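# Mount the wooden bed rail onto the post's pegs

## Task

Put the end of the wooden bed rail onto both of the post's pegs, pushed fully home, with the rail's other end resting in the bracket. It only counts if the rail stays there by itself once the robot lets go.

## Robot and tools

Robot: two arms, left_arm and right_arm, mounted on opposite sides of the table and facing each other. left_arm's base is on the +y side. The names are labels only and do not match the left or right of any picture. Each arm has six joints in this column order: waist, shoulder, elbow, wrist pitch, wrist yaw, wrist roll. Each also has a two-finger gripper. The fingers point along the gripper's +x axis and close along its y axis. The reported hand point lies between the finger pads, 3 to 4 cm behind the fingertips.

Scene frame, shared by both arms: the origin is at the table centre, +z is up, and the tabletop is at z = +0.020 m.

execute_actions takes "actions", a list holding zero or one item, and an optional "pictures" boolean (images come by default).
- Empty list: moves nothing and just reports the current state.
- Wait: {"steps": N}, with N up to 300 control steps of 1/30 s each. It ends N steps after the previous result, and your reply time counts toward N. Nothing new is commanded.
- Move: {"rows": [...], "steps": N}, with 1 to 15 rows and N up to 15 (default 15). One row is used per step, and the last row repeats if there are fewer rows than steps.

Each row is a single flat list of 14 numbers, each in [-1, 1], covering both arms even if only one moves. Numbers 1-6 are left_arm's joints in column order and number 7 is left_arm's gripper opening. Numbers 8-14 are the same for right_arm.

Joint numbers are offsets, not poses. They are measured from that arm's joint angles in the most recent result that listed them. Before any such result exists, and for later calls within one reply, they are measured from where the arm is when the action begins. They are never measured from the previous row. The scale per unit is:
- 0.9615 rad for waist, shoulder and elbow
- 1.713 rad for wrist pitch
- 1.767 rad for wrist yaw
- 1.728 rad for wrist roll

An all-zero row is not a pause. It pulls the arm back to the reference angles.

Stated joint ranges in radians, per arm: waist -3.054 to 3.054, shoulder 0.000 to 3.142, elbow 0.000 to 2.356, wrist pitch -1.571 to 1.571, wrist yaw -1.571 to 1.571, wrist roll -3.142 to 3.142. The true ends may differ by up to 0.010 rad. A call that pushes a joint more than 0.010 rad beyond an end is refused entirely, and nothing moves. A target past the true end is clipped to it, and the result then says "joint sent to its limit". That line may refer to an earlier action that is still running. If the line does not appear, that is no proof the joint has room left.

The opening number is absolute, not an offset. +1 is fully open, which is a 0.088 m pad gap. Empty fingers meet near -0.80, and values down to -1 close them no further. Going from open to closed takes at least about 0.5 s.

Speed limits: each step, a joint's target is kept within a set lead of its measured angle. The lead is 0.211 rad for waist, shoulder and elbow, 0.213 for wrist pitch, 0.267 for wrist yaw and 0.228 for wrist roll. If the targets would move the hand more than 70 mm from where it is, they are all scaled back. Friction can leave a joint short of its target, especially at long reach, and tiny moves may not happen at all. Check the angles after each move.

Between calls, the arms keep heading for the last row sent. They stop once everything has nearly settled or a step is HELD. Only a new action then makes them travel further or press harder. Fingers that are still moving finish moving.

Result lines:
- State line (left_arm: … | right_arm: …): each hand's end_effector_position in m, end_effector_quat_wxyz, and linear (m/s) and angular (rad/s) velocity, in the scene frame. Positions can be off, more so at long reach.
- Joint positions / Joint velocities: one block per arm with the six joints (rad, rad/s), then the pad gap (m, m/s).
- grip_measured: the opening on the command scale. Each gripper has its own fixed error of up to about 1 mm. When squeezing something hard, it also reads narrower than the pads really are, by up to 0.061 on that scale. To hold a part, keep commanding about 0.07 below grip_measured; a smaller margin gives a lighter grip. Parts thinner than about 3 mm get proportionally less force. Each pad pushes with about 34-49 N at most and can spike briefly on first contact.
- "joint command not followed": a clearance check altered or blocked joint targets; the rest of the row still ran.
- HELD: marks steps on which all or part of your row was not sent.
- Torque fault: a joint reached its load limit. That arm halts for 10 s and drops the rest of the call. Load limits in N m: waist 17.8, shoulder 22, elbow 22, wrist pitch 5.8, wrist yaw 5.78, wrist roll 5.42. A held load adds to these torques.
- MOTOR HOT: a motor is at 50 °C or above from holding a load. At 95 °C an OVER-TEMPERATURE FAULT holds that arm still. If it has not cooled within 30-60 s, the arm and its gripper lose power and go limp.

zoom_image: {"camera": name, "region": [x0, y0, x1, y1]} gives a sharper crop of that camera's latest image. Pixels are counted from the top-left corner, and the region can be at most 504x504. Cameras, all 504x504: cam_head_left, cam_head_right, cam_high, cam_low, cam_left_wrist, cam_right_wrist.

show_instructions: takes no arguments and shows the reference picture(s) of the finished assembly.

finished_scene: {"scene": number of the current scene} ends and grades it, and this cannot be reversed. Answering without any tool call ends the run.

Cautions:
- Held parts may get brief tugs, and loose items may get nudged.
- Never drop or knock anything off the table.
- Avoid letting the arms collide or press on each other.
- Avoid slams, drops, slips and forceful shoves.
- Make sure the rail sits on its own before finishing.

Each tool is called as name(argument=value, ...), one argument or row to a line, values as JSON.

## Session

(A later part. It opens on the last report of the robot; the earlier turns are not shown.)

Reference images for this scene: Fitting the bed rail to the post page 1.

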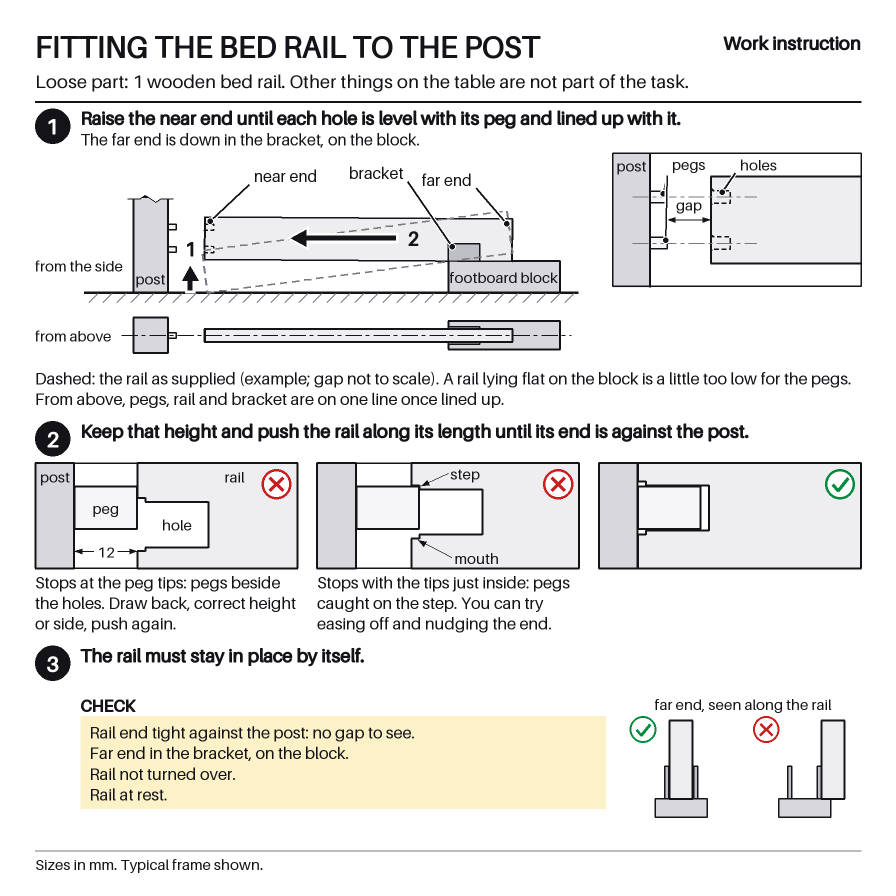

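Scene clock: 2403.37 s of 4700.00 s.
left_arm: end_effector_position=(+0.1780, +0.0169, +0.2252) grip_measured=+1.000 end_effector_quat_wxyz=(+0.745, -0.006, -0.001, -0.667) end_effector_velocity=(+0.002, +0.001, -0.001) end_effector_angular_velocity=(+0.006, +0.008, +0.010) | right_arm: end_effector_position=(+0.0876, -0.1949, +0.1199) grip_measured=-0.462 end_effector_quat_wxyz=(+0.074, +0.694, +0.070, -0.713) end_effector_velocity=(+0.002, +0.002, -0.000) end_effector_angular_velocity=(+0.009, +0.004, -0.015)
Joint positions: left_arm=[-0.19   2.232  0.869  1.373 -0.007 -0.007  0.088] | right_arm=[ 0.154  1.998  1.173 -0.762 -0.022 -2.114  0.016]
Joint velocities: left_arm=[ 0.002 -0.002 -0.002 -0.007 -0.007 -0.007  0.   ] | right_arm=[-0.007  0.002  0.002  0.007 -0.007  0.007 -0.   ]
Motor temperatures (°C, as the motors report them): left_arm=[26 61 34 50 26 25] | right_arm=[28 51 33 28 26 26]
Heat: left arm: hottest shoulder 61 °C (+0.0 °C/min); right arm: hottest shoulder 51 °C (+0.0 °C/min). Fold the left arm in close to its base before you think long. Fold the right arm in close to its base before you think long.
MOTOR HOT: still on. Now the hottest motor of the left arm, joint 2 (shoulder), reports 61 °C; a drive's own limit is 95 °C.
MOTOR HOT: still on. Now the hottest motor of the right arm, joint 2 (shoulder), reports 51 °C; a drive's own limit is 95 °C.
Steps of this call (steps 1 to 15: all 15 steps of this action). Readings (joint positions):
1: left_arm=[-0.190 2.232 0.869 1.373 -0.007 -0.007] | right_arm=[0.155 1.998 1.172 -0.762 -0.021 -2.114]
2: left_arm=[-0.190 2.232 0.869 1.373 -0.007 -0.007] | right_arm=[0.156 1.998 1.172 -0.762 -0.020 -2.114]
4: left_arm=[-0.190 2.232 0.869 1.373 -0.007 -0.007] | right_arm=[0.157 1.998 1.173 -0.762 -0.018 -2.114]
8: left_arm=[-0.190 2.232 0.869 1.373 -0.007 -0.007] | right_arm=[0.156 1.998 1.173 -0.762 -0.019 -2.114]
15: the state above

execute_actions(
  actions=[
    {"rows":[[0,0,0,0,0,0,1,0.006,0,-0.012,0,0.005,0,-0.9],[0,0,0,0,0,0,1,0.006,0,-0.012,0,0.005,0,-0.9],[0,0,0,0,0,0,1,0.006,0,-0.012,0,0.005,0,-0.9],[0,0,0,0,0,0,1,0.006,0,-0.001,0,0.005,0,-0.9],[0,0,0,0,0,0,1,0.006,0,-0.001,0,0.005,0,-0.9],[0,0,0,0,0,0,1,0.006,0,-0.001,0,0.005,0,-0.9],[0,0,0,0,0,0,1,0.006,0,-0.001,0,0.005,0,-0.9],[0,0,0,0,0,0,1,-0.022,0,-0.001,0,0.009,0,-0.9]],"steps":15},
  ],
  pictures=false,
)

execute_actions(
  actions=[
    {"rows":[[0,0,0,0,0,0,1,0.006,0,-0.012,0,0.005,0,-0.9],[0,0,0,0,0,0,1,0.006,0,-0.012,0,0.005,0,-0.9],[0,0,0,0,0,0,1,0.006,0,-0.012,0,0.005,0,-0.9],[0,0,0,0,0,0,1,0.006,0,-0.001,0,0.005,0,-0.9],[0,0,0,0,0,0,1,0.006,0,-0.001,0,0.005,0,-0.9],[0,0,0,0,0,0,1,0.006,0,-0.001,0,0.005,0,-0.9],[0,0,0,0,0,0,1,0.006,0,-0.001,0,0.005,0,-0.9],[0,0,0,0,0,0,1,-0.022,0,-0.001,0,0.009,0,-0.9]],"steps":15},
  ],
  pictures=false,
)

execute_actions(
  actions=[
    {"rows":[[0,0,0,0,0,0,1,0.006,0,-0.012,0,0.005,0,-0.9],[0,0,0,0,0,0,1,0.006,0,-0.012,0,0.005,0,-0.9],[0,0,0,0,0,0,1,0.006,0,-0.012,0,0.005,0,-0.9],[0,0,0,0,0,0,1,0.006,0,-0.001,0,0.005,0,-0.9],[0,0,0,0,0,0,1,0.006,0,-0.001,0,0.005,0,-0.9],[0,0,0,0,0,0,1,0.006,0,-0.001,0,0.005,0,-0.9],[0,0,0,0,0,0,1,0.006,0,-0.001,0,0.005,0,-0.9],[0,0,0,0,0,0,1,-0.022,0,-0.001,0,0.009,0,-0.9]],"steps":15},
  ],
  pictures=false,
)

execute_actions(
  actions=[
    {"rows":[[0,0,0,0,0,0,1,0.006,0,-0.012,0,0.005,0,-0.9],[0,0,0,0,0,0,1,0.006,0,-0.012,0,0.005,0,-0.9],[0,0,0,0,0,0,1,0.006,0,-0.012,0,0.005,0,-0.9],[0,0,0,0,0,0,1,0.006,0,-0.001,0,0.005,0,-0.9],[0,0,0,0,0,0,1,0.006,0,-0.001,0,0.005,0,-0.9],[0,0,0,0,0,0,1,0.006,0,-0.001,0,0.005,0,-0.9],[0,0,0,0,0,0,1,0.006,0,-0.001,0,0.005,0,-0.9],[0,0,0,0,0,0,1,-0.022,0,-0.001,0,0.009,0,-0.9]],"steps":15},
  ],
  pictures=false,
)

execute_actions(
  actions=[
    {"rows":[[0,0,0,0,0,0,1,0.006,0,-0.012,0,0.005,0,-0.9],[0,0,0,0,0,0,1,0.006,0,-0.012,0,0.005,0,-0.9],[0,0,0,0,0,0,1,0.006,0,-0.012,0,0.005,0,-0.9],[0,0,0,0,0,0,1,0.006,0,-0.001,0,0.005,0,-0.9],[0,0,0,0,0,0,1,0.006,0,-0.001,0,0.005,0,-0.9],[0,0,0,0,0,0,1,0.006,0,-0.001,0,0.005,0,-0.9],[0,0,0,0,0,0,1,0.006,0,-0.001,0,0.005,0,-0.9],[0,0,0,0,0,0,1,-0.022,0,-0.001,0,0.009,0,-0.9]],"steps":15},
  ],
  pictures=false,
)

Scene clock: 2417.30 s of 4700.00 s.
left_arm: end_effector_position=(+0.1780, +0.0169, +0.2252) grip_measured=+1.000 end_effector_quat_wxyz=(+0.745, -0.006, -0.001, -0.667) end_effector_velocity=(+0.002, +0.001, -0.007) end_effector_angular_velocity=(+0.026, +0.010, +0.010) | right_arm: end_effector_position=(+0.0874, -0.1955, +0.1195) grip_measured=-0.462 end_effector_quat_wxyz=(+0.075, +0.694, +0.070, -0.713) end_effector_velocity=(-0.000, +0.001, +0.000) end_effector_angular_velocity=(+0.015, +0.019, +0.014)
Joint positions: left_arm=[-0.19   2.232  0.869  1.373 -0.007 -0.007  0.088] | right_arm=[ 0.154  1.998  1.171 -0.762 -0.022 -2.114  0.016]
Joint velocities: left_arm=[ 0.002  0.002 -0.002 -0.022 -0.007 -0.007  0.   ] | right_arm=[-0.007 -0.002 -0.002  0.007 -0.022 -0.022  0.   ]
Motor temperatures (°C, as the motors report them): left_arm=[26 61 34 50 26 25] | right_arm=[28 51 33 28 26 26]
Heat: left arm: hottest shoulder 61 °C (+0.0 °C/min); right arm: hottest shoulder 51 °C (+0.0 °C/min). Fold the left arm in close to its base before you think long. Fold the right arm in close to its base before you think long.
MOTOR HOT: still on. Now the hottest motor of the left arm, joint 2 (shoulder), reports 61 °C; a drive's own limit is 95 °C.
MOTOR HOT: still on. Now the hottest motor of the right arm, joint 2 (shoulder), reports 51 °C; a drive's own limit is 95 °C.
Steps of this call (steps 1 to 15: the robot went on to your last target; steps 16 to 90: nothing new was sent; then 10.43 s passed at rest; steps 91 to 105: all 15 steps of this action). Readings (joint positions):
91: left_arm=[-0.190 2.232 0.869 1.373 -0.007 -0.007] | right_arm=[0.156 1.998 1.172 -0.762 -0.021 -2.114]
92: left_arm=[-0.190 2.232 0.869 1.373 -0.007 -0.007] | right_arm=[0.156 1.998 1.171 -0.762 -0.019 -2.114]
94: left_arm=[-0.190 2.232 0.869 1.373 -0.007 -0.007] | right_arm=[0.157 1.998 1.171 -0.762 -0.018 -2.114]
98: left_arm=[-0.190 2.232 0.869 1.373 -0.007 -0.007] | right_arm=[0.156 1.998 1.171 -0.762 -0.018 -2.114]
105: the state above

Scene clock: 2417.80 s of 4700.00 s.
left_arm: end_effector_position=(+0.1780, +0.0169, +0.2252) grip_measured=+1.000 end_effector_quat_wxyz=(+0.745, -0.006, -0.001, -0.667) end_effector_velocity=(-0.003, -0.001, +0.000) end_effector_angular_velocity=(-0.000, +0.022, -0.000) | right_arm: end_effector_position=(+0.0875, -0.1957, +0.1193) grip_measured=-0.462 end_effector_quat_wxyz=(+0.075, +0.694, +0.069, -0.713) end_effector_velocity=(-0.000, +0.001, +0.000) end_effector_angular_velocity=(+0.014, +0.018, -0.015)
Joint positions: left_arm=[-0.19   2.232  0.869  1.373 -0.007 -0.007  0.088] | right_arm=[ 0.154  1.998  1.17  -0.762 -0.022 -2.114  0.016]
Joint velocities: left_arm=[-0.007 -0.002  0.002 -0.007 -0.007 -0.022  0.   ] | right_arm=[-0.007 -0.002 -0.002  0.007 -0.022  0.007 -0.   ]
Motor temperatures (°C, as the motors report them): left_arm=[26 61 34 50 26 25] | right_arm=[28 51 33 28 26 26]
Heat: left arm: hottest shoulder 61 °C (+0.0 °C/min); right arm: hottest shoulder 51 °C (+0.0 °C/min). Fold the left arm in close to its base before you think long. Fold the right arm in close to its base before you think long.
MOTOR HOT: still on. Now the hottest motor of the left arm, joint 2 (shoulder), reports 61 °C; a drive's own limit is 95 °C.
MOTOR HOT: still on. Now the hottest motor of the right arm, joint 2 (shoulder), reports 51 °C; a drive's own limit is 95 °C.
Steps of this call (steps 1 to 15: all 15 steps of this action). Readings (joint positions):
1: left_arm=[-0.190 2.232 0.869 1.373 -0.007 -0.007] | right_arm=[0.155 1.998 1.171 -0.762 -0.021 -2.114]
2: left_arm=[-0.190 2.232 0.869 1.373 -0.007 -0.007] | right_arm=[0.156 1.998 1.171 -0.762 -0.019 -2.114]
4: left_arm=[-0.190 2.232 0.869 1.373 -0.007 -0.007] | right_arm=[0.157 1.998 1.170 -0.762 -0.018 -2.114]
8: left_arm=[-0.190 2.232 0.869 1.373 -0.007 -0.007] | right_arm=[0.156 1.998 1.170 -0.762 -0.019 -2.114]
15: the state above

Scene clock: 2418.30 s of 4700.00 s.
left_arm: end_effector_position=(+0.1780, +0.0169, +0.2252) grip_measured=+1.000 end_effector_quat_wxyz=(+0.745, -0.006, -0.001, -0.667) end_effector_velocity=(-0.000, +0.000, -0.001) end_effector_angular_velocity=(+0.006, +0.008, +0.005) | right_arm: end_effector_position=(+0.0875, -0.1958, +0.1192) grip_measured=-0.462 end_effector_quat_wxyz=(+0.075, +0.694, +0.069, -0.713) end_effector_velocity=(+0.002, -0.006, +0.000) end_effector_angular_velocity=(-0.023, +0.000, +0.000)
Joint positions: left_arm=[-0.19   2.232  0.869  1.373 -0.007 -0.007  0.088] | right_arm=[ 0.154  1.998  1.17  -0.762 -0.022 -2.114  0.016]
Joint velocities: left_arm=[-0.002 -0.002 -0.002 -0.007 -0.007 -0.007  0.   ] | right_arm=[-0.007 -0.002 -0.002 -0.022  0.007 -0.007 -0.   ]
Motor temperatures (°C, as the motors report them): left_arm=[26 61 34 50 26 25] | right_arm=[28 51 33 28 26 26]
Heat: left arm: hottest shoulder 61 °C (+0.0 °C/min); right arm: hottest shoulder 51 °C (+0.0 °C/min). Fold the left arm in close to its base before you think long. Fold the right arm in close to its base before you think long.
MOTOR HOT: still on. Now the hottest motor of the left arm, joint 2 (shoulder), reports 61 °C; a drive's own limit is 95 °C.
MOTOR HOT: still on. Now the hottest motor of the right arm, joint 2 (shoulder), reports 51 °C; a drive's own limit is 95 °C.
Steps of this call (steps 1 to 15: all 15 steps of this action). Readings (joint positions):
1: left_arm=[-0.190 2.232 0.869 1.373 -0.007 -0.007] | right_arm=[0.155 1.998 1.170 -0.762 -0.021 -2.114]
2: left_arm=[-0.190 2.232 0.869 1.373 -0.007 -0.007] | right_arm=[0.156 1.998 1.170 -0.762 -0.019 -2.114]
4: left_arm=[-0.190 2.232 0.869 1.373 -0.007 -0.007] | right_arm=[0.157 1.998 1.170 -0.762 -0.018 -2.114]
8: left_arm=[-0.190 2.232 0.869 1.373 -0.007 -0.007] | right_arm=[0.156 1.998 1.170 -0.762 -0.019 -2.114]
15: the state above

Scene clock: 2418.80 s of 4700.00 s.
left_arm: end_effector_position=(+0.1780, +0.0169, +0.2252) grip_measured=+1.000 end_effector_quat_wxyz=(+0.745, -0.006, -0.001, -0.667) end_effector_velocity=(-0.002, +0.000, -0.001) end_effector_angular_velocity=(+0.006, +0.008, -0.010) | right_arm: end_effector_position=(+0.0874, -0.1958, +0.1191) grip_measured=-0.462 end_effector_quat_wxyz=(+0.075, +0.694, +0.069, -0.713) end_effector_velocity=(-0.001, -0.002, +0.000) end_effector_angular_velocity=(-0.004, +0.009, +0.005)
Joint positions: left_arm=[-0.19   2.232  0.869  1.373 -0.007 -0.007  0.088] | right_arm=[ 0.154  1.998  1.17  -0.761 -0.022 -2.114  0.016]
Joint velocities: left_arm=[-0.002 -0.002 -0.002 -0.007  0.007 -0.007  0.   ] | right_arm=[-0.002 -0.002 -0.002 -0.007 -0.007 -0.007  0.   ]
Motor temperatures (°C, as the motors report them): left_arm=[26 61 34 50 26 25] | right_arm=[28 51 33 28 26 26]
Heat: left arm: hottest shoulder 61 °C (+0.0 °C/min); right arm: hottest shoulder 51 °C (+0.0 °C/min). Fold the left arm in close to its base before you think long. Fold the right arm in close to its base before you think long.
MOTOR HOT: still on. Now the hottest motor of the left arm, joint 2 (shoulder), reports 61 °C; a drive's own limit is 95 °C.
MOTOR HOT: still on. Now the hottest motor of the right arm, joint 2 (shoulder), reports 51 °C; a drive's own limit is 95 °C.
Steps of this call (steps 1 to 15: all 15 steps of this action). Readings (joint positions):
1: left_arm=[-0.190 2.232 0.869 1.373 -0.007 -0.007] | right_arm=[0.155 1.998 1.170 -0.762 -0.021 -2.114]
2: left_arm=[-0.190 2.232 0.869 1.373 -0.007 -0.007] | right_arm=[0.156 1.998 1.170 -0.762 -0.019 -2.114]
4: left_arm=[-0.190 2.232 0.869 1.373 -0.007 -0.007] | right_arm=[0.157 1.998 1.170 -0.761 -0.018 -2.114]
8: left_arm=[-0.190 2.232 0.869 1.373 -0.007 -0.007] | right_arm=[0.156 1.998 1.170 -0.761 -0.019 -2.114]
15: the state above

Scene clock: 2419.30 s of 4700.00 s.
left_arm: end_effector_position=(+0.1780, +0.0169, +0.2252) grip_measured=+1.000 end_effector_quat_wxyz=(+0.745, -0.006, -0.001, -0.667) end_effector_velocity=(-0.002, +0.000, +0.002) end_effector_angular_velocity=(-0.008, +0.006, -0.010) | right_arm: end_effector_position=(+0.0874, -0.1958, +0.1191) grip_measured=-0.462 end_effector_quat_wxyz=(+0.075, +0.694, +0.069, -0.713) end_effector_velocity=(-0.000, -0.005, +0.002) end_effector_angular_velocity=(-0.014, +0.013, -0.015)
Joint positions: left_arm=[-0.19   2.232  0.869  1.373 -0.007 -0.007  0.088] | right_arm=[ 0.154  1.998  1.17  -0.761 -0.022 -2.114  0.016]
Joint velocities: left_arm=[-0.002 -0.002 -0.002  0.007  0.007 -0.007  0.   ] | right_arm=[-0.007 -0.007 -0.002 -0.022 -0.007  0.007 -0.   ]
Motor temperatures (°C, as the motors report them): left_arm=[26 61 34 50 26 25] | right_arm=[28 51 33 28 26 26]
Heat: left arm: hottest shoulder 61 °C (+0.0 °C/min); right arm: hottest shoulder 51 °C (+0.0 °C/min). Fold the left arm in close to its base before you think long. Fold the right arm in close to its base before you think long.
MOTOR HOT: still on. Now the hottest motor of the left arm, joint 2 (shoulder), reports 61 °C; a drive's own limit is 95 °C.
MOTOR HOT: still on. Now the hottest motor of the right arm, joint 2 (shoulder), reports 51 °C; a drive's own limit is 95 °C.
Steps of this call (steps 1 to 15: all 15 steps of this action). Readings (joint positions):
1: left_arm=[-0.190 2.232 0.869 1.373 -0.007 -0.007] | right_arm=[0.155 1.998 1.170 -0.761 -0.021 -2.114]
2: left_arm=[-0.190 2.232 0.869 1.373 -0.007 -0.007] | right_arm=[0.156 1.998 1.170 -0.761 -0.019 -2.114]
4: left_arm=[-0.190 2.232 0.869 1.373 -0.007 -0.007] | right_arm=[0.157 1.998 1.170 -0.761 -0.018 -2.114]
8: left_arm=[-0.190 2.232 0.869 1.373 -0.007 -0.007] | right_arm=[0.156 1.998 1.170 -0.761 -0.019 -2.114]
15: the state above

execute_actions(
  actions=[
    {"rows":[[0,0,0,0,0,0,1,0.006,0,0,0,0.005,0,-0.9],[0,0,0,0,0,0,1,0.006,0,0,0,0.005,0,-0.9],[0,0,0,0,0,0,1,0.006,0,0,0,0.005,0,-0.9],[0,0,0,0,0,0,1,0.006,0,0,0,0.005,0,-0.9],[0,0,0,0,0,0,1,-0.005,0,0,0.002,0.006,0,-0.9],[0,0,0,0,0,0,1,-0.015,0,0,0.004,0.008,0,-0.9],[0,0,0,0,0,0,1,-0.025,0,0,0.006,0.01,0,-0.9],[0,0,0,0,0,0,1,-0.035,0,0,0.008,0.012,-0.005,-0.9],[0,0,0,0,0,0,1,-0.045,0,0,0.010,0.014,-0.008,-0.9],[0,0,0,0,0,0,1,-0.05,0,0,0.011,0.015,-0.01,-0.9]],"steps":15},
  ],
  pictures=false,
)

Scene clock: 2426.17 s of 4700.00 s.
left_arm: end_effector_position=(+0.1780, +0.0169, +0.2252) grip_measured=+1.000 end_effector_quat_wxyz=(+0.745, -0.006, -0.001, -0.667) end_effector_velocity=(-0.005, -0.000, -0.004) end_effector_angular_velocity=(+0.021, +0.009, -0.015) | right_arm: end_effector_position=(+0.0884, -0.1956, +0.1192) grip_measured=-0.462 end_effector_quat_wxyz=(+0.073, +0.690, +0.073, -0.716) end_effector_velocity=(-0.000, -0.000, +0.001) end_effector_angular_velocity=(+0.000, +0.008, +0.005)
Joint positions: left_arm=[-0.19   2.232  0.869  1.373 -0.007 -0.007  0.088] | right_arm=[ 0.146  1.998  1.17  -0.759 -0.034 -2.123  0.016]
Joint velocities: left_arm=[-0.007 -0.002 -0.002 -0.022  0.007 -0.007  0.   ] | right_arm=[-0.002 -0.002  0.002 -0.007 -0.007 -0.007 -0.001]
Motor temperatures (°C, as the motors report them): left_arm=[26 61 34 50 26 25] | right_arm=[28 51 33 28 26 26]
Heat: left arm: hottest shoulder 61 °C (+0.0 °C/min); right arm: hottest shoulder 51 °C (+0.0 °C/min). Fold the left arm in close to its base before you think long. Fold the right arm in close to its base before you think long.
MOTOR HOT: still on. Now the hottest motor of the left arm, joint 2 (shoulder), reports 61 °C; a drive's own limit is 95 °C.
MOTOR HOT: still on. Now the hottest motor of the right arm, joint 2 (shoulder), reports 51 °C; a drive's own limit is 95 °C.
Steps of this call (steps 1 to 15: the robot went on to your last target; steps 16 to 90: nothing new was sent; then 3.37 s passed at rest; steps 91 to 105: all 15 steps of this action). Readings (joint positions):
91: left_arm=[-0.190 2.232 0.869 1.373 -0.007 -0.007] | right_arm=[0.155 1.998 1.170 -0.761 -0.021 -2.114]
92: left_arm=[-0.190 2.232 0.869 1.373 -0.007 -0.007] | right_arm=[0.156 1.998 1.170 -0.761 -0.020 -2.114]
94: left_arm=[-0.190 2.232 0.869 1.373 -0.007 -0.007] | right_arm=[0.157 1.998 1.170 -0.761 -0.019 -2.114]
98: left_arm=[-0.190 2.232 0.869 1.373 -0.007 -0.007] | right_arm=[0.153 1.998 1.170 -0.760 -0.023 -2.114]
105: the state above

execute_actions(
  actions=[
    {"rows":[[0,0,0,0,0,0,1,-0.03,0,0,0.004,0.03,0,-0.9]],"steps":15},
  ],
)

zoom_image(
  camera="cam_left_wrist",
  region=[190, 290, 290, 390],
)

Scene clock: 2428.67 s of 4700.00 s.
left_arm: end_effector_position=(+0.1780, +0.0169, +0.2252) grip_measured=+1.000 end_effector_quat_wxyz=(+0.745, -0.006, -0.001, -0.667) end_effector_velocity=(+0.000, +0.000, -0.001) end_effector_angular_velocity=(+0.008, -0.007, -0.005) | right_arm: end_effector_position=(+0.0880, -0.1956, +0.1192) grip_measured=-0.462 end_effector_quat_wxyz=(+0.075, +0.692, +0.073, -0.715) end_effector_velocity=(-0.001, -0.003, +0.001) end_effector_angular_velocity=(-0.004, +0.009, +0.019)
Joint positions: left_arm=[-0.19   2.232  0.869  1.373 -0.007 -0.007  0.088] | right_arm=[ 0.15   1.998  1.17  -0.759 -0.028 -2.124  0.016]
Joint velocities: left_arm=[ 0.002 -0.002 -0.002 -0.007  0.007  0.007  0.   ] | right_arm=[-0.002 -0.007 -0.007 -0.007 -0.007 -0.022 -0.   ]
Motor temperatures (°C, as the motors report them): left_arm=[26 61 34 50 26 25] | right_arm=[29 51 33 28 27 26]
Heat: left arm: hottest shoulder 61 °C (+0.0 °C/min); right arm: hottest shoulder 51 °C (+0.0 °C/min). Fold the left arm in close to its base before you think long. Fold the right arm in close to its base before you think long.
MOTOR HOT: still on. Now the hottest motor of the left arm, joint 2 (shoulder), reports 61 °C; a drive's own limit is 95 °C.
MOTOR HOT: still on. Now the hottest motor of the right arm, joint 2 (shoulder), reports 51 °C; a drive's own limit is 95 °C.
Steps of this call (steps 1 to 15: the robot went on to your last target; steps 16 to 60: nothing new was sent; steps 61 to 75: all 15 steps of this action). Readings (joint positions):
61: left_arm=[-0.190 2.232 0.869 1.373 -0.007 -0.007] | right_arm=[0.146 1.998 1.170 -0.759 -0.034 -2.124]
62: left_arm=[-0.190 2.232 0.869 1.373 -0.007 -0.007] | right_arm=[0.147 1.998 1.170 -0.759 -0.033 -2.124]
64: left_arm=[-0.190 2.232 0.869 1.373 -0.007 -0.007] | right_arm=[0.149 1.998 1.170 -0.759 -0.030 -2.124]
68: left_arm=[-0.190 2.232 0.869 1.373 -0.007 -0.007] | right_arm=[0.149 1.998 1.170 -0.759 -0.028 -2.124]
75: the state above

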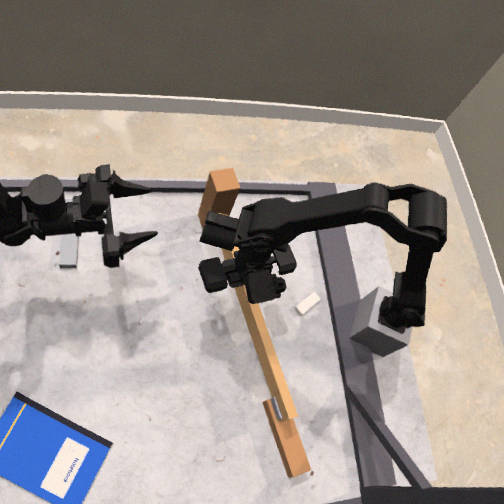

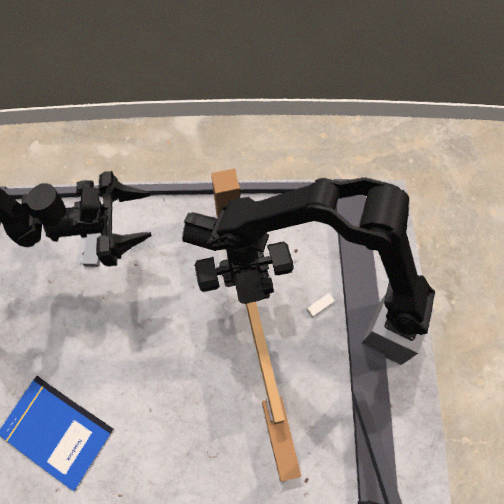

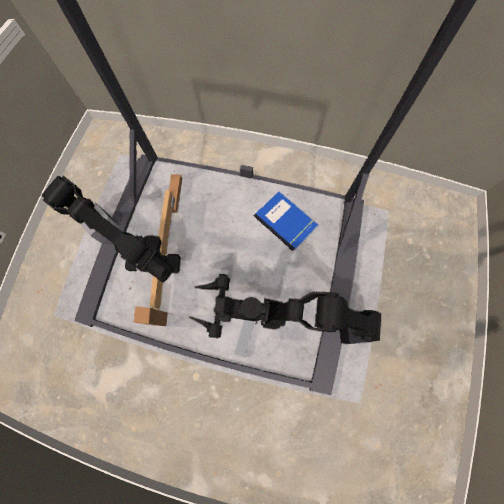

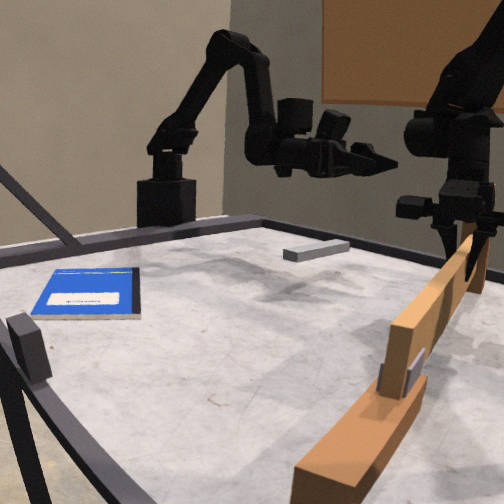

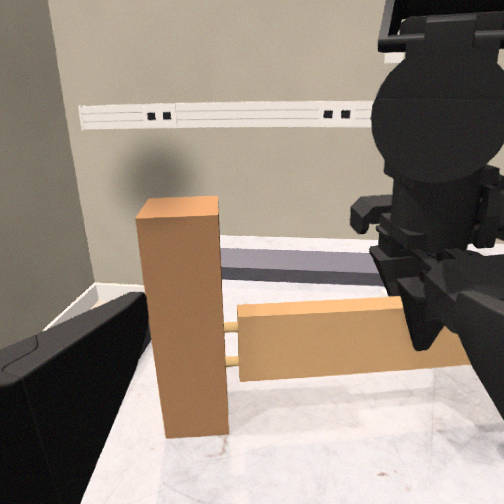

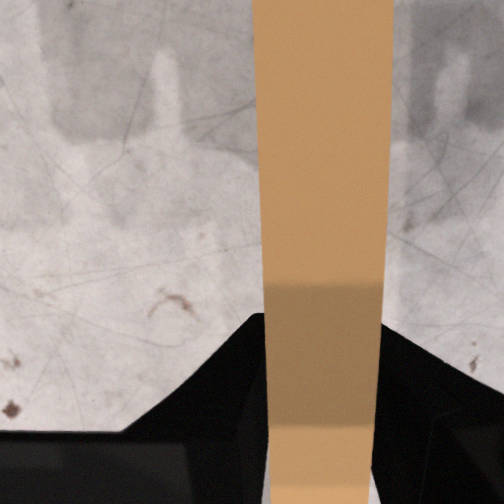

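Region (190, 290, 290, 390) of cam_left_wrist's 504x504 image, scaled by 5.040, with more detail than that image has.

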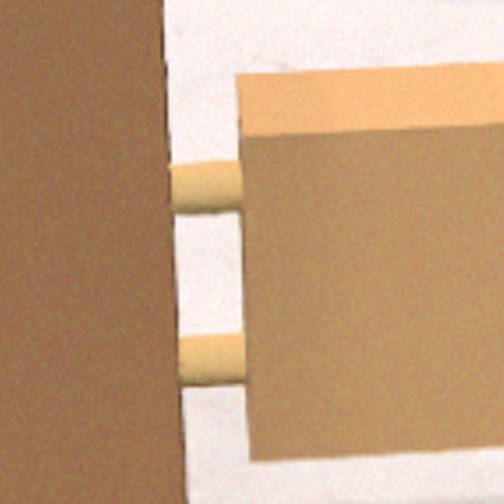

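execute_actions(
  actions=[
    {"rows":[[0,0,0,0,0,0,1,0.004,0,0,0,0.004,0,-0.6],[0,0,0,0,0,0,1,0.004,0,0,0,0.004,0,-0.5],[0,0,0,0,0,0,1,0.004,0,0,0,0.004,0,-0.5],[0,0,0,0,0,0,1,0.004,0,0,0,0.004,0,-0.45],[0,0,0,0,0,0,1,0.004,0,0,0,0.004,0,-0.45],[0,0,0,0,0,0,1,0.004,0,0,0,0.004,0,-0.4],[0,0,0,0,0,0,1,0.004,0,0,0,0.004,0,-0.4],[0,0,0,0,0,0,1,0.004,0,0,0,0.004,0,-0.3],[0,0,0,0,0,0,1,0.006,0,0,0,0.007,0.006,-0.25]],"steps":15},
  ],
)

Scene clock: 2439.17 s of 4700.00 s.
left_arm: end_effector_position=(+0.1780, +0.0169, +0.2252) grip_measured=+1.000 end_effector_quat_wxyz=(+0.745, -0.006, -0.001, -0.667) end_effector_velocity=(+0.002, +0.002, +0.004) end_effector_angular_velocity=(-0.019, +0.020, +0.010) | right_arm: end_effector_position=(+0.0876, -0.1956, +0.1191) grip_measured=-0.266 end_effector_quat_wxyz=(+0.076, +0.694, +0.071, -0.712) end_effector_velocity=(-0.001, -0.003, -0.001) end_effector_angular_velocity=(-0.009, +0.011, +0.005)
Joint positions: left_arm=[-0.19   2.232  0.869  1.373 -0.007 -0.007  0.088] | right_arm=[ 0.155  1.998  1.17  -0.76  -0.019 -2.118  0.026]
Joint velocities: left_arm=[ 0.002 -0.002 -0.007  0.022 -0.007 -0.022  0.   ] | right_arm=[-0.002  0.002 -0.002 -0.007 -0.007 -0.007  0.008]
Motor temperatures (°C, as the motors report them): left_arm=[26 61 34 50 26 25] | right_arm=[29 51 33 28 28 26]
Heat: left arm: hottest shoulder 61 °C (+0.0 °C/min); right arm: hottest shoulder 51 °C (+0.0 °C/min). Fold the left arm in close to its base before you think long. Fold the right arm in close to its base before you think long.
MOTOR HOT: still on. Now the hottest motor of the left arm, joint 2 (shoulder), reports 61 °C; a drive's own limit is 95 °C.
MOTOR HOT: still on. Now the hottest motor of the right arm, joint 2 (shoulder), reports 51 °C; a drive's own limit is 95 °C.
Steps of this call (steps 1 to 15: the robot went on to your last target; steps 16 to 90: nothing new was sent; then 7.00 s passed at rest; steps 91 to 105: all 15 steps of this action). Readings (joint positions):
91: left_arm=[-0.190 2.232 0.869 1.373 -0.007 -0.007] | right_arm=[0.152 1.998 1.170 -0.760 -0.025 -2.123]
92: left_arm=[-0.190 2.232 0.869 1.373 -0.007 -0.007] | right_arm=[0.154 1.998 1.170 -0.760 -0.022 -2.122]
94: left_arm=[-0.190 2.232 0.869 1.373 -0.007 -0.007] | right_arm=[0.155 1.998 1.170 -0.760 -0.021 -2.122]
98: left_arm=[-0.190 2.232 0.869 1.373 -0.007 -0.007] | right_arm=[0.155 1.998 1.170 -0.760 -0.021 -2.122]
105: the state above

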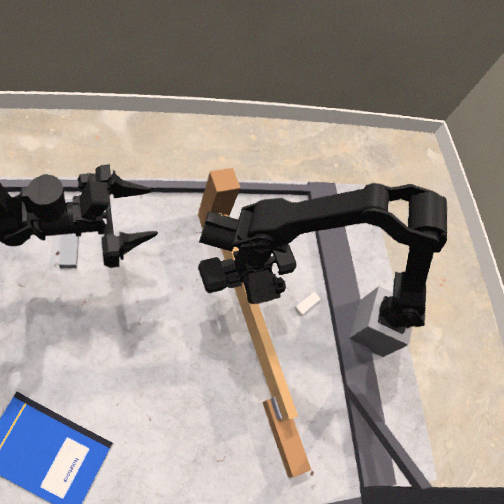

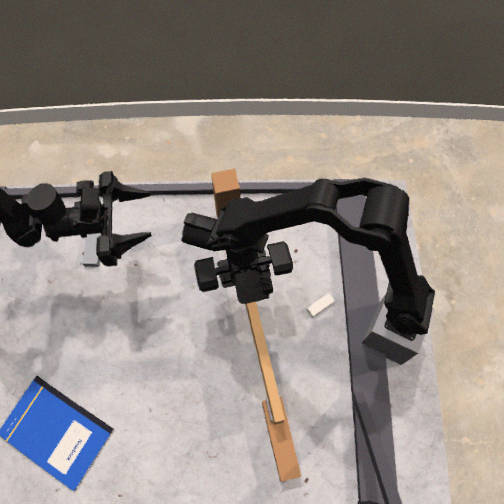

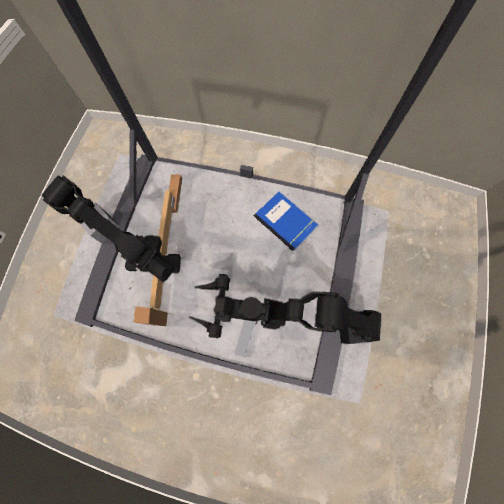

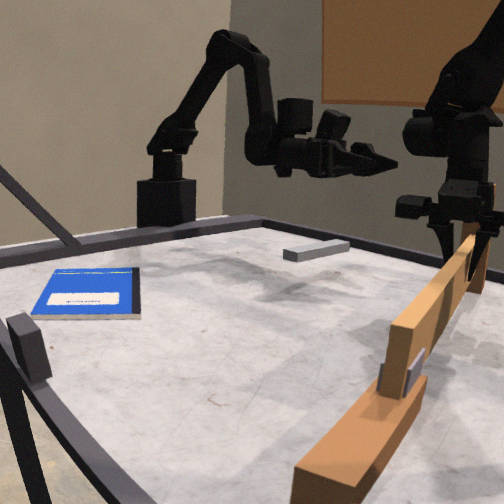

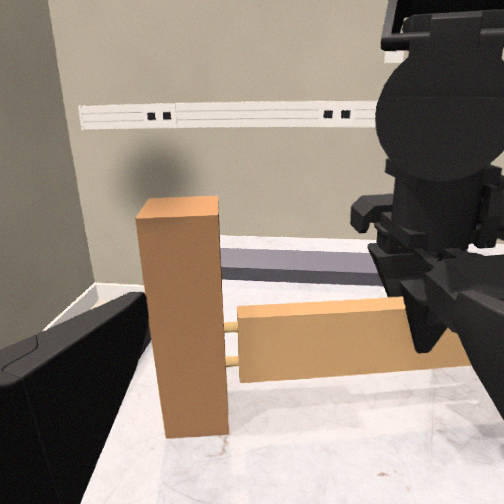

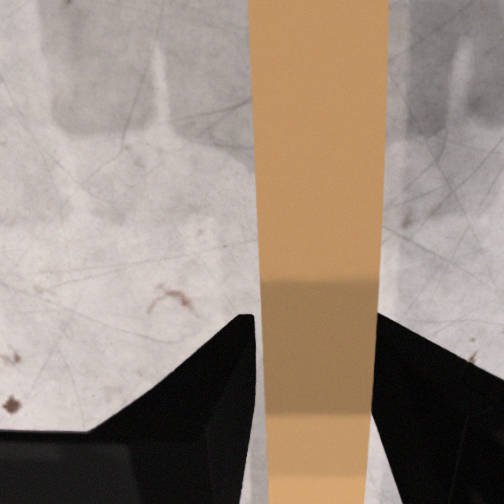

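execute_actions(
  actions=[
    {"rows":[[0,0,0,0,0,0,1,0,0,0,-0.0035,0,0,-0.25],[0,0,0,0,0,0,1,0,0,0,-0.0035,0,0,-0.25],[0,0,0,0,0,0,1,0,0,0,-0.0035,0,0,-0.25],[0,0,0,0,0,0,1,0,0,0,-0.0035,0,0,-0.3],[0,0,0,0,0,0,1,0,0,0,-0.0035,0,0,-0.33],[0,0,0,0,0,0,1,0,0,0,-0.0035,0,0,-0.36],[0,0,0,0,0,0,1,0,0,0,-0.0025,0,0,-0.4],[0,0,0,0,0,0,1,0,0,0,-0.0025,0,0,-0.43],[0,0,0,0,0,0,1,0,0,0,-0.0025,0,0,-0.46],[0,0,0,0,0,0,1,0,0,0,-0.0025,0,0,-0.5],[0,0,0,0,0,0,1,0,0,0,-0.0025,0,0,-0.55],[0,0,0,0,0,0,1,0,0,0,-0.0025,0,0,-0.6],[0,0,0,0,0,0,1,0,0,0,-0.0025,0,0,-0.7],[0,0,0,0,0,0,1,0,0,0,-0.0025,0,0,-0.8],[0,0,0,0,0,0,1,0,0,0,-0.0025,0,0,-0.9]],"steps":15},
  ],
  pictures=false,
)

execute_actions(
  actions=[
    {"rows":[[0,0,0,0,0,0,1,-0.012,0,0,0,0.004,0,-0.9],[0,0,0,0,0,0,1,-0.014,0,0,0,0.005,0,-0.9],[0,0,0,0,0,0,1,-0.014,0,0,0,0.005,0,-0.9],[0,0,0,0,0,0,1,-0.014,-0.032,0,0,0.005,0,-0.9],[0,0,0,0,0,0,1,-0.014,-0.033,0,-0.001,0.005,0,-0.9],[0,0,0,0,0,0,1,-0.014,-0.034,0,-0.001,0.005,0,-0.9],[0,0,0,0,0,0,1,-0.014,-0.035,0,-0.002,0.005,0,-0.9],[0,0,0,0,0,0,1,-0.014,-0.036,0,-0.002,0.005,0,-0.9],[0,0,0,0,0,0,1,-0.014,-0.037,0,-0.003,0.005,0,-0.9],[0,0,0,0,0,0,1,-0.014,-0.038,0,-0.003,0.005,0,-0.9]],"steps":15},
  ],
  pictures=false,
)

Scene clock: 2449.67 s of 4700.00 s.
left_arm: end_effector_position=(+0.1780, +0.0169, +0.2252) grip_measured=+1.000 end_effector_quat_wxyz=(+0.745, -0.006, -0.001, -0.667) end_effector_velocity=(-0.002, +0.000, -0.001) end_effector_angular_velocity=(+0.006, +0.008, -0.010) | right_arm: end_effector_position=(+0.0873, -0.1959, +0.1191) grip_measured=-0.461 end_effector_quat_wxyz=(+0.077, +0.694, +0.071, -0.712) end_effector_velocity=(-0.000, -0.006, +0.000) end_effector_angular_velocity=(-0.018, +0.014, -0.000)
Joint positions: left_arm=[-0.19   2.232  0.869  1.373 -0.007 -0.007  0.088] | right_arm=[ 0.155  1.998  1.17  -0.762 -0.02  -2.117  0.016]
Joint velocities: left_arm=[-0.002 -0.002 -0.002 -0.007  0.007 -0.007  0.   ] | right_arm=[-0.007 -0.002 -0.002 -0.022 -0.007 -0.007 -0.001]
Motor temperatures (°C, as the motors report them): left_arm=[26 61 34 50 26 25] | right_arm=[28 51 33 28 28 26]
Heat: left arm: hottest shoulder 61 °C (+0.0 °C/min); right arm: hottest shoulder 51 °C (+0.0 °C/min). Fold the left arm in close to its base before you think long. Fold the right arm in close to its base before you think long.
MOTOR HOT: still on. Now the hottest motor of the left arm, joint 2 (shoulder), reports 61 °C; a drive's own limit is 95 °C.
MOTOR HOT: still on. Now the hottest motor of the right arm, joint 2 (shoulder), reports 51 °C; a drive's own limit is 95 °C.
Steps of this call (steps 1 to 15: the robot went on to your last target; steps 16 to 90: nothing new was sent; then 7.00 s passed at rest; steps 91 to 105: all 15 steps of this action). Readings (joint positions):
91: left_arm=[-0.190 2.232 0.869 1.373 -0.007 -0.007] | right_arm=[0.155 1.998 1.170 -0.760 -0.019 -2.117]
92: left_arm=[-0.190 2.232 0.869 1.373 -0.007 -0.007] | right_arm=[0.155 1.998 1.170 -0.760 -0.019 -2.117]
94: left_arm=[-0.190 2.232 0.869 1.373 -0.007 -0.007] | right_arm=[0.155 1.998 1.170 -0.762 -0.019 -2.117]
98: left_arm=[-0.190 2.232 0.869 1.373 -0.007 -0.007] | right_arm=[0.155 1.998 1.170 -0.762 -0.019 -2.117]
105: the state above

Scene clock: 2450.17 s of 4700.00 s.
left_arm: end_effector_position=(+0.1780, +0.0169, +0.2252) grip_measured=+1.000 end_effector_quat_wxyz=(+0.745, -0.006, -0.001, -0.667) end_effector_velocity=(+0.002, +0.001, -0.001) end_effector_angular_velocity=(+0.005, +0.023, +0.010) | right_arm: end_effector_position=(+0.0879, -0.1954, +0.1211) grip_measured=-0.461 end_effector_quat_wxyz=(+0.074, +0.695, +0.072, -0.712) end_effector_velocity=(-0.002, -0.004, -0.001) end_effector_angular_velocity=(-0.009, +0.011, +0.005)
Joint positions: left_arm=[-0.19   2.232  0.869  1.373 -0.007 -0.007  0.088] | right_arm=[ 0.154  1.992  1.17  -0.762 -0.021 -2.117  0.016]
Joint velocities: left_arm=[ 0.002 -0.002 -0.002 -0.007 -0.007 -0.022  0.   ] | right_arm=[-0.002 -0.002 -0.007 -0.007 -0.007 -0.007 -0.   ]
Motor temperatures (°C, as the motors report them): left_arm=[26 61 34 50 26 25] | right_arm=[28 51 33 28 28 26]
Heat: left arm: hottest shoulder 61 °C (+0.0 °C/min); right arm: hottest shoulder 51 °C (+0.0 °C/min). Fold the left arm in close to its base before you think long. Fold the right arm in close to its base before you think long.
MOTOR HOT: still on. Now the hottest motor of the left arm, joint 2 (shoulder), reports 61 °C; a drive's own limit is 95 °C.
MOTOR HOT: still on. Now the hottest motor of the right arm, joint 2 (shoulder), reports 51 °C; a drive's own limit is 95 °C.
Steps of this call (steps 1 to 15: all 15 steps of this action). Readings (joint positions):
1: left_arm=[-0.190 2.232 0.869 1.373 -0.007 -0.007] | right_arm=[0.155 1.998 1.170 -0.762 -0.020 -2.117]
2: left_arm=[-0.190 2.232 0.869 1.373 -0.007 -0.007] | right_arm=[0.154 1.998 1.170 -0.762 -0.021 -2.117]
4: left_arm=[-0.190 2.232 0.869 1.373 -0.007 -0.007] | right_arm=[0.154 1.995 1.170 -0.761 -0.021 -2.117]
8: left_arm=[-0.190 2.232 0.869 1.373 -0.007 -0.007] | right_arm=[0.154 1.993 1.170 -0.761 -0.021 -2.117]
15: the state above

execute_actions(
  actions=[
    {"rows":[[0,0,0,0,0,0,1,-0.014,0.008,0,-0.002,0.005,0,-0.9],[0,0,0,0,0,0,1,-0.014,0.010,0,-0.002,0.005,0,-0.9],[0,0,0,0,0,0,1,-0.014,0.011,0,-0.002,0.005,0,-0.9],[0,0,0,0,0,0,1,-0.014,0.012,0,-0.002,0.005,0,-0.9],[0,0,0,0,0,0,1,-0.014,0.013,0,-0.002,0.005,0,-0.9],[0,0,0,0,0,0,1,-0.014,0.014,0,-0.002,0.005,0,-0.9],[0,0,0,0,0,0,1,-0.014,0.015,0,-0.002,0.005,0,-0.9],[0,0,0,0,0,0,1,-0.014,0.016,0,-0.002,0.005,0,-0.9],[0,0,0,0,0,0,1,-0.014,0.017,0,-0.002,0.005,0,-0.9],[0,0,0,0,0,0,1,-0.014,0.018,0,-0.002,0.005,0,-0.9],[0,0,0,0,0,0,1,-0.014,0.019,0,-0.002,0.005,0,-0.9],[0,0,0,0,0,0,1,-0.014,0.020,0,-0.002,0.005,0,-0.9],[0,0,0,0,0,0,1,-0.014,0.021,0,-0.002,0.005,0,-0.9],[0,0,0,0,0,0,1,-0.014,0.022,0,-0.002,0.005,0,-0.9],[0,0,0,0,0,0,1,-0.014,0.022,0,-0.002,0.005,0,-0.9]],"steps":15},
  ],
  pictures=false,
)

Scene clock: 2456.27 s of 4700.00 s.
left_arm: end_effector_position=(+0.1780, +0.0169, +0.2252) grip_measured=+1.000 end_effector_quat_wxyz=(+0.745, -0.006, -0.001, -0.667) end_effector_velocity=(-0.005, -0.000, -0.001) end_effector_angular_velocity=(+0.006, +0.008, -0.015) | right_arm: end_effector_position=(+0.0876, -0.1961, +0.1199) grip_measured=-0.461 end_effector_quat_wxyz=(+0.076, +0.694, +0.071, -0.713) end_effector_velocity=(-0.003, -0.002, -0.001) end_effector_angular_velocity=(-0.009, +0.011, +0.010)
Joint positions: left_arm=[-0.19   2.232  0.869  1.373 -0.007 -0.007  0.088] | right_arm=[ 0.154  1.995  1.17  -0.763 -0.021 -2.117  0.016]
Joint velocities: left_arm=[-0.007 -0.002 -0.002 -0.007  0.007 -0.007  0.   ] | right_arm=[ 0.002  0.002 -0.002 -0.007 -0.007 -0.007 -0.   ]
Motor temperatures (°C, as the motors report them): left_arm=[26 61 34 50 26 25] | right_arm=[28 53 33 28 27 26]
Heat: left arm: hottest shoulder 61 °C (+0.0 °C/min); right arm: hottest shoulder 53 °C (+2.0 °C/min). Fold the left arm in close to its base before you think long. Fold the right arm in close to its base before you think long.
MOTOR HOT: still on. Now the hottest motor of the left arm, joint 2 (shoulder), reports 61 °C; a drive's own limit is 95 °C.
MOTOR HOT: still on. Now the hottest motor of the right arm, joint 2 (shoulder), reports 53 °C; a drive's own limit is 95 °C.
Steps of this call (steps 1 to 15: the robot went on to your last target; steps 16 to 90: nothing new was sent; then 2.60 s passed at rest; steps 91 to 105: all 15 steps of this action). Readings (joint positions):
91: left_arm=[-0.190 2.232 0.869 1.373 -0.007 -0.007] | right_arm=[0.154 1.991 1.170 -0.762 -0.021 -2.117]
92: left_arm=[-0.190 2.232 0.869 1.373 -0.007 -0.007] | right_arm=[0.154 1.992 1.170 -0.762 -0.021 -2.117]
94: left_arm=[-0.190 2.232 0.869 1.373 -0.007 -0.007] | right_arm=[0.154 1.992 1.170 -0.762 -0.021 -2.117]
98: left_arm=[-0.190 2.232 0.869 1.373 -0.007 -0.007] | right_arm=[0.154 1.994 1.170 -0.762 -0.021 -2.117]
105: the state above

execute_actions(
  actions=[],
)

zoom_image(
  camera="cam_left_wrist",
  region=[190, 290, 290, 390],
)

Scene clock: 2457.93 s of 4700.00 s.
left_arm: end_effector_position=(+0.1780, +0.0169, +0.2252) grip_measured=+1.000 end_effector_quat_wxyz=(+0.745, -0.006, -0.001, -0.667) end_effector_velocity=(-0.002, -0.002, +0.004) end_effector_angular_velocity=(-0.008, +0.006, -0.010) | right_arm: end_effector_position=(+0.0876, -0.1961, +0.1199) grip_measured=-0.461 end_effector_quat_wxyz=(+0.076, +0.694, +0.071, -0.713) end_effector_velocity=(+0.002, +0.001, +0.002) end_effector_angular_velocity=(+0.014, +0.003, -0.015)
Joint positions: left_arm=[-0.19   2.232  0.869  1.373 -0.007 -0.007  0.088] | right_arm=[ 0.154  1.995  1.17  -0.763 -0.021 -2.117  0.016]
Joint velocities: left_arm=[-0.002 -0.007  0.007 -0.007  0.007 -0.007  0.   ] | right_arm=[-0.007 -0.007 -0.002  0.007 -0.007  0.007 -0.   ]
Motor temperatures (°C, as the motors report them): left_arm=[26 61 34 50 26 25] | right_arm=[28 52 33 28 27 26]
Heat: left arm: hottest shoulder 61 °C (+0.0 °C/min); right arm: hottest shoulder 52 °C (+1.0 °C/min). Fold the left arm in close to its base before you think long. Fold the right arm in close to its base before you think long.
MOTOR HOT: still on. Now the hottest motor of the left arm, joint 2 (shoulder), reports 61 °C; a drive's own limit is 95 °C.
MOTOR HOT: still on. Now the hottest motor of the right arm, joint 2 (shoulder), reports 52 °C; a drive's own limit is 95 °C.
Steps of this call (steps 1 to 15: the robot went on to your last target; steps 16 to 50: nothing new was sent). Readings (joint positions):
1: left_arm=[-0.190 2.232 0.869 1.373 -0.007 -0.007] | right_arm=[0.154 1.995 1.170 -0.763 -0.021 -2.117]
2: left_arm=[-0.190 2.232 0.869 1.373 -0.007 -0.007] | right_arm=[0.154 1.995 1.170 -0.763 -0.021 -2.117]
4: left_arm=[-0.190 2.232 0.869 1.373 -0.007 -0.007] | right_arm=[0.154 1.995 1.170 -0.763 -0.021 -2.117]
8: left_arm=[-0.190 2.232 0.869 1.373 -0.007 -0.007] | right_arm=[0.154 1.995 1.170 -0.763 -0.021 -2.117]
50: the state above
All arms were judged still, so your last target was given up. Only a new action makes them travel on or press farther. Fingers that are still opening or closing keep moving.

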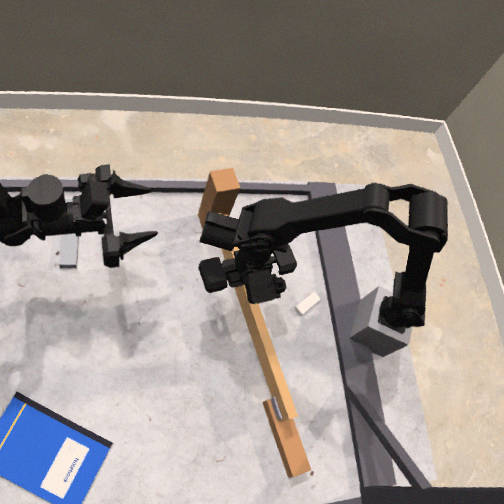

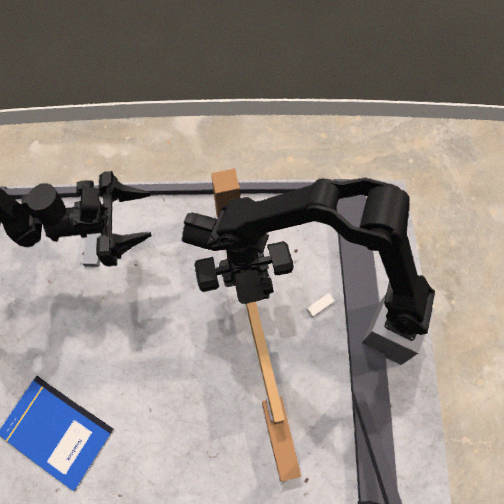

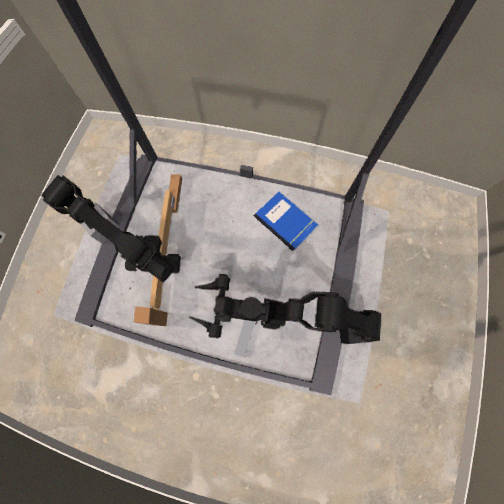

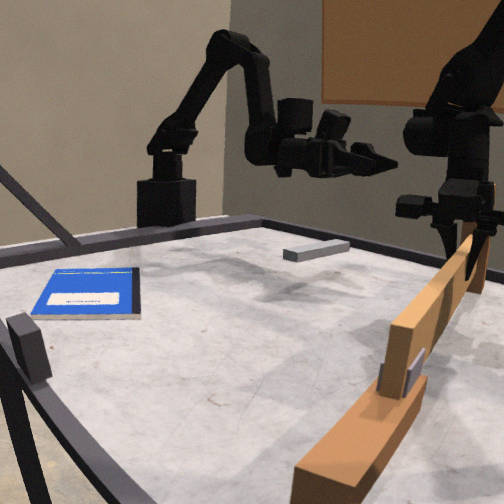

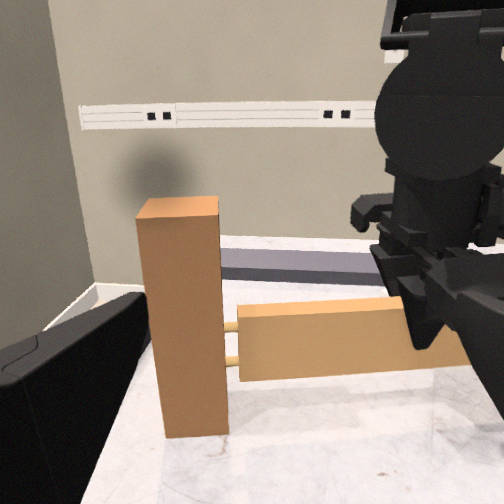

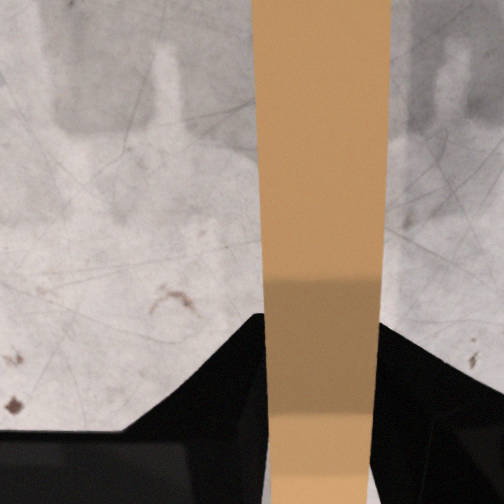

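Region (190, 290, 290, 390) of cam_left_wrist's 504x504 image, scaled by 5.040, with more detail than that image has.

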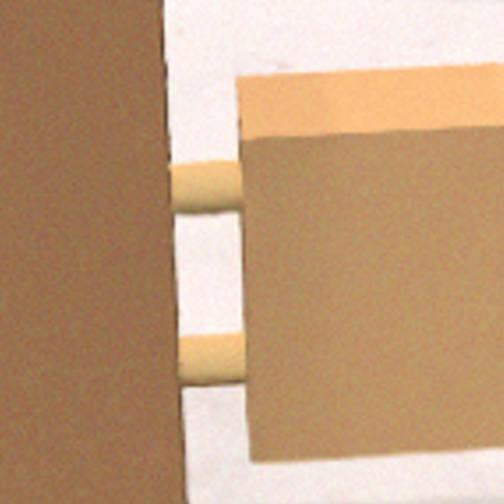

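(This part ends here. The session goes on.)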